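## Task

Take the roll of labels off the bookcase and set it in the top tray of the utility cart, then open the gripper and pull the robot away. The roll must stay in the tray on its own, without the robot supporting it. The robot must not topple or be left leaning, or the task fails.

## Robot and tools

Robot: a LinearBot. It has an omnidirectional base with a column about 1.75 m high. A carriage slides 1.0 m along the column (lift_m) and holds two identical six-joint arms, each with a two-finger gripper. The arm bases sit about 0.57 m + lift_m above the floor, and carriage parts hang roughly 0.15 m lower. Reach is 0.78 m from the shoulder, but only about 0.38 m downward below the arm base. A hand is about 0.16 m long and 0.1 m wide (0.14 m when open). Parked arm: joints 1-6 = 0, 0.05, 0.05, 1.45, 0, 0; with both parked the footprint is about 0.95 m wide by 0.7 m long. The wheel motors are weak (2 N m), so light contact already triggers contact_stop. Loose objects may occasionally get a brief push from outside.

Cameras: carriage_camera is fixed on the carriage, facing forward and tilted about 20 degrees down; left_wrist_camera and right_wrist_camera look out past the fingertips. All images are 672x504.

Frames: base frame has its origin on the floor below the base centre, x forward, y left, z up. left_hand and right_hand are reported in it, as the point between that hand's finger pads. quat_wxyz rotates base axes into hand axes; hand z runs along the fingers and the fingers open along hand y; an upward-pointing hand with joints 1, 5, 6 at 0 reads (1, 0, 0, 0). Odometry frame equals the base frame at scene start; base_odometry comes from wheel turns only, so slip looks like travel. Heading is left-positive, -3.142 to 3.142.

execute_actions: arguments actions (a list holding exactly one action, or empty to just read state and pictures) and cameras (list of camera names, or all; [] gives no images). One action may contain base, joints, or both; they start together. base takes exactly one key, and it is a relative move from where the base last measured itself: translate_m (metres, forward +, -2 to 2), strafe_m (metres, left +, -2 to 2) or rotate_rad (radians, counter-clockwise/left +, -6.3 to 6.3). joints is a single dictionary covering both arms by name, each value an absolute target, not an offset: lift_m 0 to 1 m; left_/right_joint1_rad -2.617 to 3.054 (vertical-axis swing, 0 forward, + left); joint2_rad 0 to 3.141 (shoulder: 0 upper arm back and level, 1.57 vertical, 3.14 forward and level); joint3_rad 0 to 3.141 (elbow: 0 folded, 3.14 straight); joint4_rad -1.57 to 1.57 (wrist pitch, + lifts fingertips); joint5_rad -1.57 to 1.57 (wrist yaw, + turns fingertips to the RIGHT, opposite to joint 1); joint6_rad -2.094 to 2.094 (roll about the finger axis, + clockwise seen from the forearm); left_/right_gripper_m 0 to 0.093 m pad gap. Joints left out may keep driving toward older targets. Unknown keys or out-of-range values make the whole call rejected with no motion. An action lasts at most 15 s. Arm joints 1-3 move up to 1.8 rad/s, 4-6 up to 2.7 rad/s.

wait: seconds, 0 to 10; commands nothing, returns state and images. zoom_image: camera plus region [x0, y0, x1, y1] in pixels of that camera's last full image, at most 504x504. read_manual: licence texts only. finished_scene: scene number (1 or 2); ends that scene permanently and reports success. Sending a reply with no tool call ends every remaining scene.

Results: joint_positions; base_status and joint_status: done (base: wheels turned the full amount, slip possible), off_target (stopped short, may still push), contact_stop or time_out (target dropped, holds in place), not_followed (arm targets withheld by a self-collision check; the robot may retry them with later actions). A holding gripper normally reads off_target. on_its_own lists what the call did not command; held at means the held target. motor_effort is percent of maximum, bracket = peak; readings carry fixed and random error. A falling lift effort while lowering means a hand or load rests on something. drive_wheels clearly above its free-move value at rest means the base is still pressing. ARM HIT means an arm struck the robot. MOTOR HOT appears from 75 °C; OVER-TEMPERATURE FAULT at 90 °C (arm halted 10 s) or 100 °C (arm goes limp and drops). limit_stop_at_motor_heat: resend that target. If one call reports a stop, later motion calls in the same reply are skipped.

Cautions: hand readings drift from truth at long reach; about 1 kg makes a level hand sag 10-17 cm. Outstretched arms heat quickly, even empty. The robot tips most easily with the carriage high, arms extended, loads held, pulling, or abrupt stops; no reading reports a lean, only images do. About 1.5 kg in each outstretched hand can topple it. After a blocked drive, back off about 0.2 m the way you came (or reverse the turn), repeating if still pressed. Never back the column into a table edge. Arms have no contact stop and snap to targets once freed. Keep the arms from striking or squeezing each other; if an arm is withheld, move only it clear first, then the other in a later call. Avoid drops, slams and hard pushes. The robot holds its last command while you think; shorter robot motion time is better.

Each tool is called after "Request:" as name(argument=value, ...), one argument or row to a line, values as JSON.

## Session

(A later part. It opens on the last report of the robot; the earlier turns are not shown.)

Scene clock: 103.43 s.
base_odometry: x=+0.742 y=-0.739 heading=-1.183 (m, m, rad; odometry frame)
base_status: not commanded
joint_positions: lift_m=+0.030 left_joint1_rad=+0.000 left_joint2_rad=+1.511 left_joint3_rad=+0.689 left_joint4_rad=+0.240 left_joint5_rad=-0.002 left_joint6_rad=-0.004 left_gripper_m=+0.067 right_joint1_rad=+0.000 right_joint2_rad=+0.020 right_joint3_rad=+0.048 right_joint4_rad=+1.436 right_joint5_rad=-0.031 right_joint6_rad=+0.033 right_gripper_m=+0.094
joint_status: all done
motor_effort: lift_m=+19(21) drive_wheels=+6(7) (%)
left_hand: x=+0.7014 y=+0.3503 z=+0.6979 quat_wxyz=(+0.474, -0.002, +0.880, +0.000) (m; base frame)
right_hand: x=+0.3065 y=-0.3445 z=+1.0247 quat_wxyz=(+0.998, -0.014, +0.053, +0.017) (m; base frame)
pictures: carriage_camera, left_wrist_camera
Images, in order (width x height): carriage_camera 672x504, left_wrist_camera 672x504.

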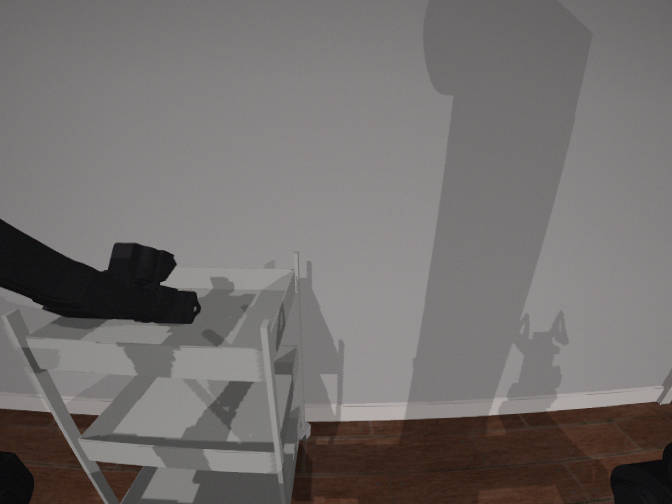

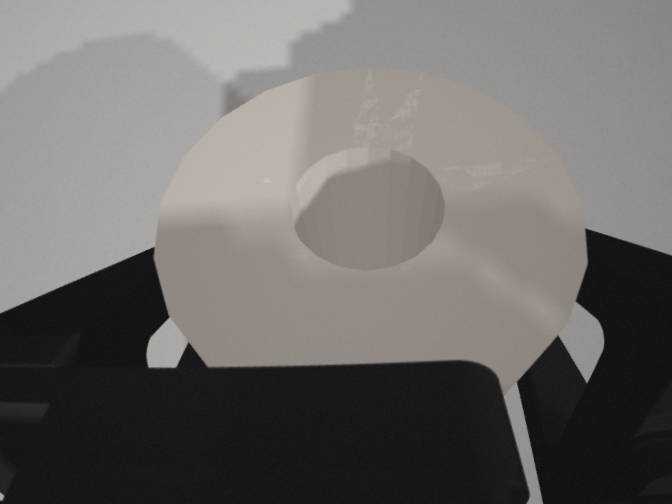

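Just beginning to touch.

Request:
execute_actions(
  actions=[
    {"joints":{"lift_m":0.018}},
  ],
  cameras=[],
)

Request:
execute_actions(
  actions=[
    {"joints":{"left_gripper_m":0.093}},
  ],
  cameras=["left_wrist_camera"],
)

Request:
execute_actions(
  actions=[
    {"joints":{"lift_m":0.22}},
  ],
  cameras=["left_wrist_camera","carriage_camera"],
)

Scene clock: 107.37 s.
base_odometry: x=+0.742 y=-0.739 heading=-1.183 (m, m, rad; odometry frame)
base_status: not commanded
joint_positions: lift_m=+0.018 left_joint1_rad=+0.000 left_joint2_rad=+1.502 left_joint3_rad=+0.689 left_joint4_rad=+0.273 left_joint5_rad=-0.002 left_joint6_rad=-0.004 left_gripper_m=+0.067 right_joint1_rad=+0.000 right_joint2_rad=+0.020 right_joint3_rad=+0.048 right_joint4_rad=+1.436 right_joint5_rad=-0.031 right_joint6_rad=+0.033 right_gripper_m=+0.094
joint_status: all done
motor_effort: lift_m=+19(20) drive_wheels=+6(7) (%)
left_hand: x=+0.7058 y=+0.3503 z=+0.6964 quat_wxyz=(+0.493, -0.002, +0.870, +0.000) (m; base frame)
right_hand: x=+0.3065 y=-0.3445 z=+1.0127 quat_wxyz=(+0.998, -0.014, +0.053, +0.017) (m; base frame)
pictures: none
No camera images: the call's "cameras" was empty. Leave "cameras" out to get every camera's image.

Scene clock: 107.93 s.
base_odometry: x=+0.742 y=-0.739 heading=-1.183 (m, m, rad; odometry frame)
base_status: not commanded
joint_positions: lift_m=+0.018 left_joint1_rad=+0.000 left_joint2_rad=+1.502 left_joint3_rad=+0.689 left_joint4_rad=+0.273 left_joint5_rad=-0.002 left_joint6_rad=-0.004 left_gripper_m=+0.093 right_joint1_rad=+0.000 right_joint2_rad=+0.020 right_joint3_rad=+0.048 right_joint4_rad=+1.436 right_joint5_rad=-0.031 right_joint6_rad=+0.033 right_gripper_m=+0.094
joint_status: all done
motor_effort: lift_m=+19(19) drive_wheels=+6(6) (%)
left_hand: x=+0.7058 y=+0.3503 z=+0.6964 quat_wxyz=(+0.493, -0.002, +0.870, +0.000) (m; base frame)
right_hand: x=+0.3065 y=-0.3445 z=+1.0127 quat_wxyz=(+0.998, -0.014, +0.053, +0.017) (m; base frame)
pictures: left_wrist_camera
Images, in order (width x height): left_wrist_camera 672x504.

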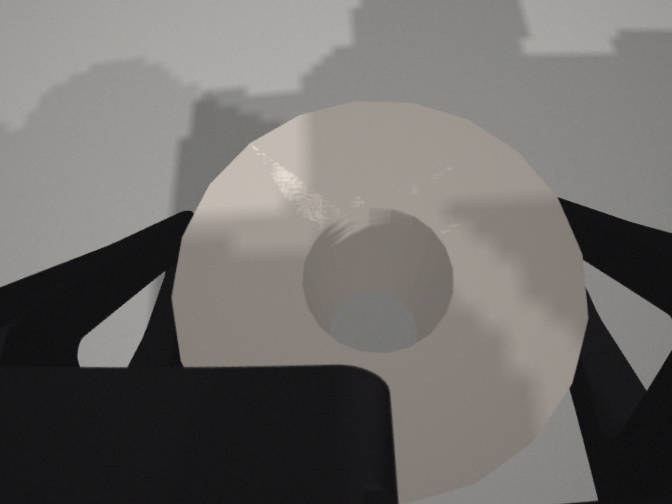

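Scene clock: 109.27 s.
base_odometry: x=+0.742 y=-0.739 heading=-1.183 (m, m, rad; odometry frame)
base_status: not commanded
joint_positions: lift_m=+0.220 left_joint1_rad=+0.000 left_joint2_rad=+1.502 left_joint3_rad=+0.689 left_joint4_rad=+0.273 left_joint5_rad=-0.002 left_joint6_rad=-0.004 left_gripper_m=+0.093 right_joint1_rad=+0.000 right_joint2_rad=+0.020 right_joint3_rad=+0.048 right_joint4_rad=+1.436 right_joint5_rad=-0.031 right_joint6_rad=+0.033 right_gripper_m=+0.094
joint_status: all done
motor_effort: lift_m=+24(29) drive_wheels=+6(6) (%)
left_hand: x=+0.7058 y=+0.3503 z=+0.8978 quat_wxyz=(+0.493, -0.002, +0.870, +0.000) (m; base frame)
right_hand: x=+0.3065 y=-0.3445 z=+1.2142 quat_wxyz=(+0.998, -0.014, +0.053, +0.017) (m; base frame)
pictures: carriage_camera, left_wrist_camera
Images, in order (width x height): carriage_camera 672x504, left_wrist_camera 672x504.

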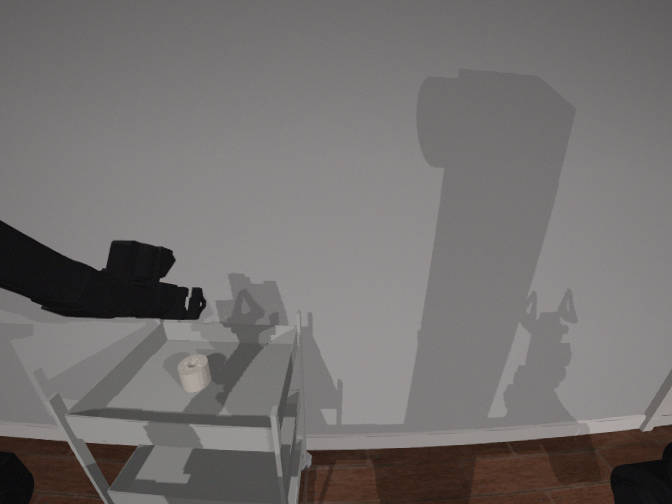

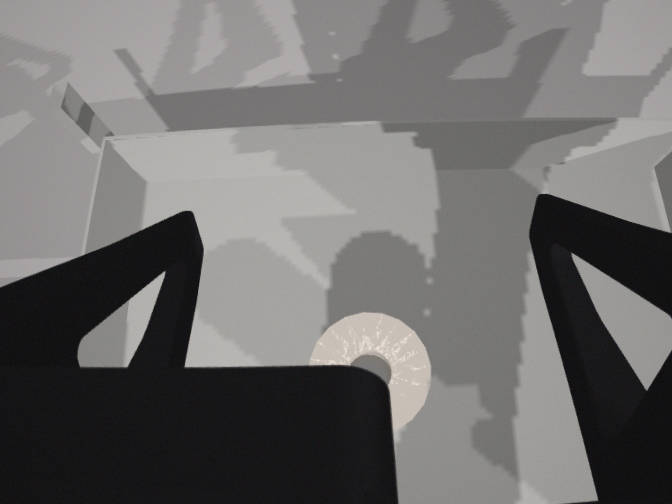

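Request:
execute_actions(
  actions=[
    {"base":{"translate_m":-0.4},"joints":{"left_joint2_rad":0.05,"left_joint3_rad":0.05,"left_joint4_rad":1.45}},
  ],
  cameras=["carriage_camera"],
)

Request:
finished_scene(
  scene=1,
)

Scene clock: 114.53 s.
base_odometry: x=+0.591 y=-0.369 heading=-1.182 (m, m, rad; odometry frame)
base_status: done
joint_positions: lift_m=+0.220 left_joint1_rad=+0.000 left_joint2_rad=+0.058 left_joint3_rad=+0.074 left_joint4_rad=+1.451 left_joint5_rad=-0.002 left_joint6_rad=-0.004 left_gripper_m=+0.093 right_joint1_rad=+0.000 right_joint2_rad=+0.020 right_joint3_rad=+0.048 right_joint4_rad=+1.435 right_joint5_rad=-0.031 right_joint6_rad=+0.033 right_gripper_m=+0.094
joint_status: all done
motor_effort: lift_m=+24(24) drive_wheels=-9(44) (%)
left_hand: x=+0.3071 y=+0.3502 z=+1.2213 quat_wxyz=(+0.999, -0.001, +0.052, -0.002) (m; base frame)
right_hand: x=+0.3068 y=-0.3445 z=+1.2141 quat_wxyz=(+0.998, -0.014, +0.054, +0.017) (m; base frame)
pictures: carriage_camera
Images, in order (width x height): carriage_camera 672x504.

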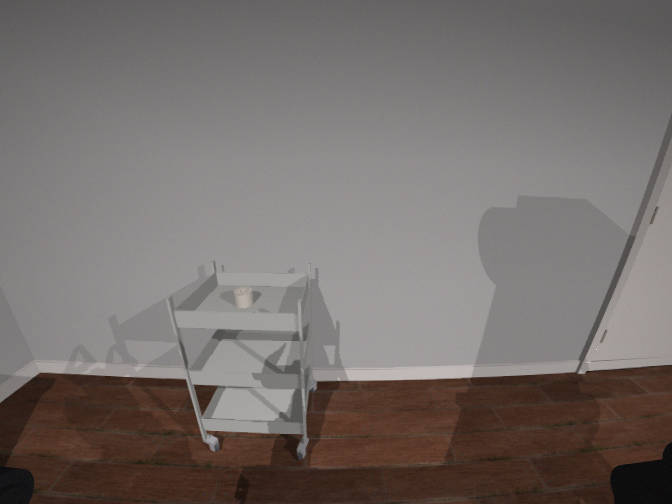

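The scene is finished: the task was done.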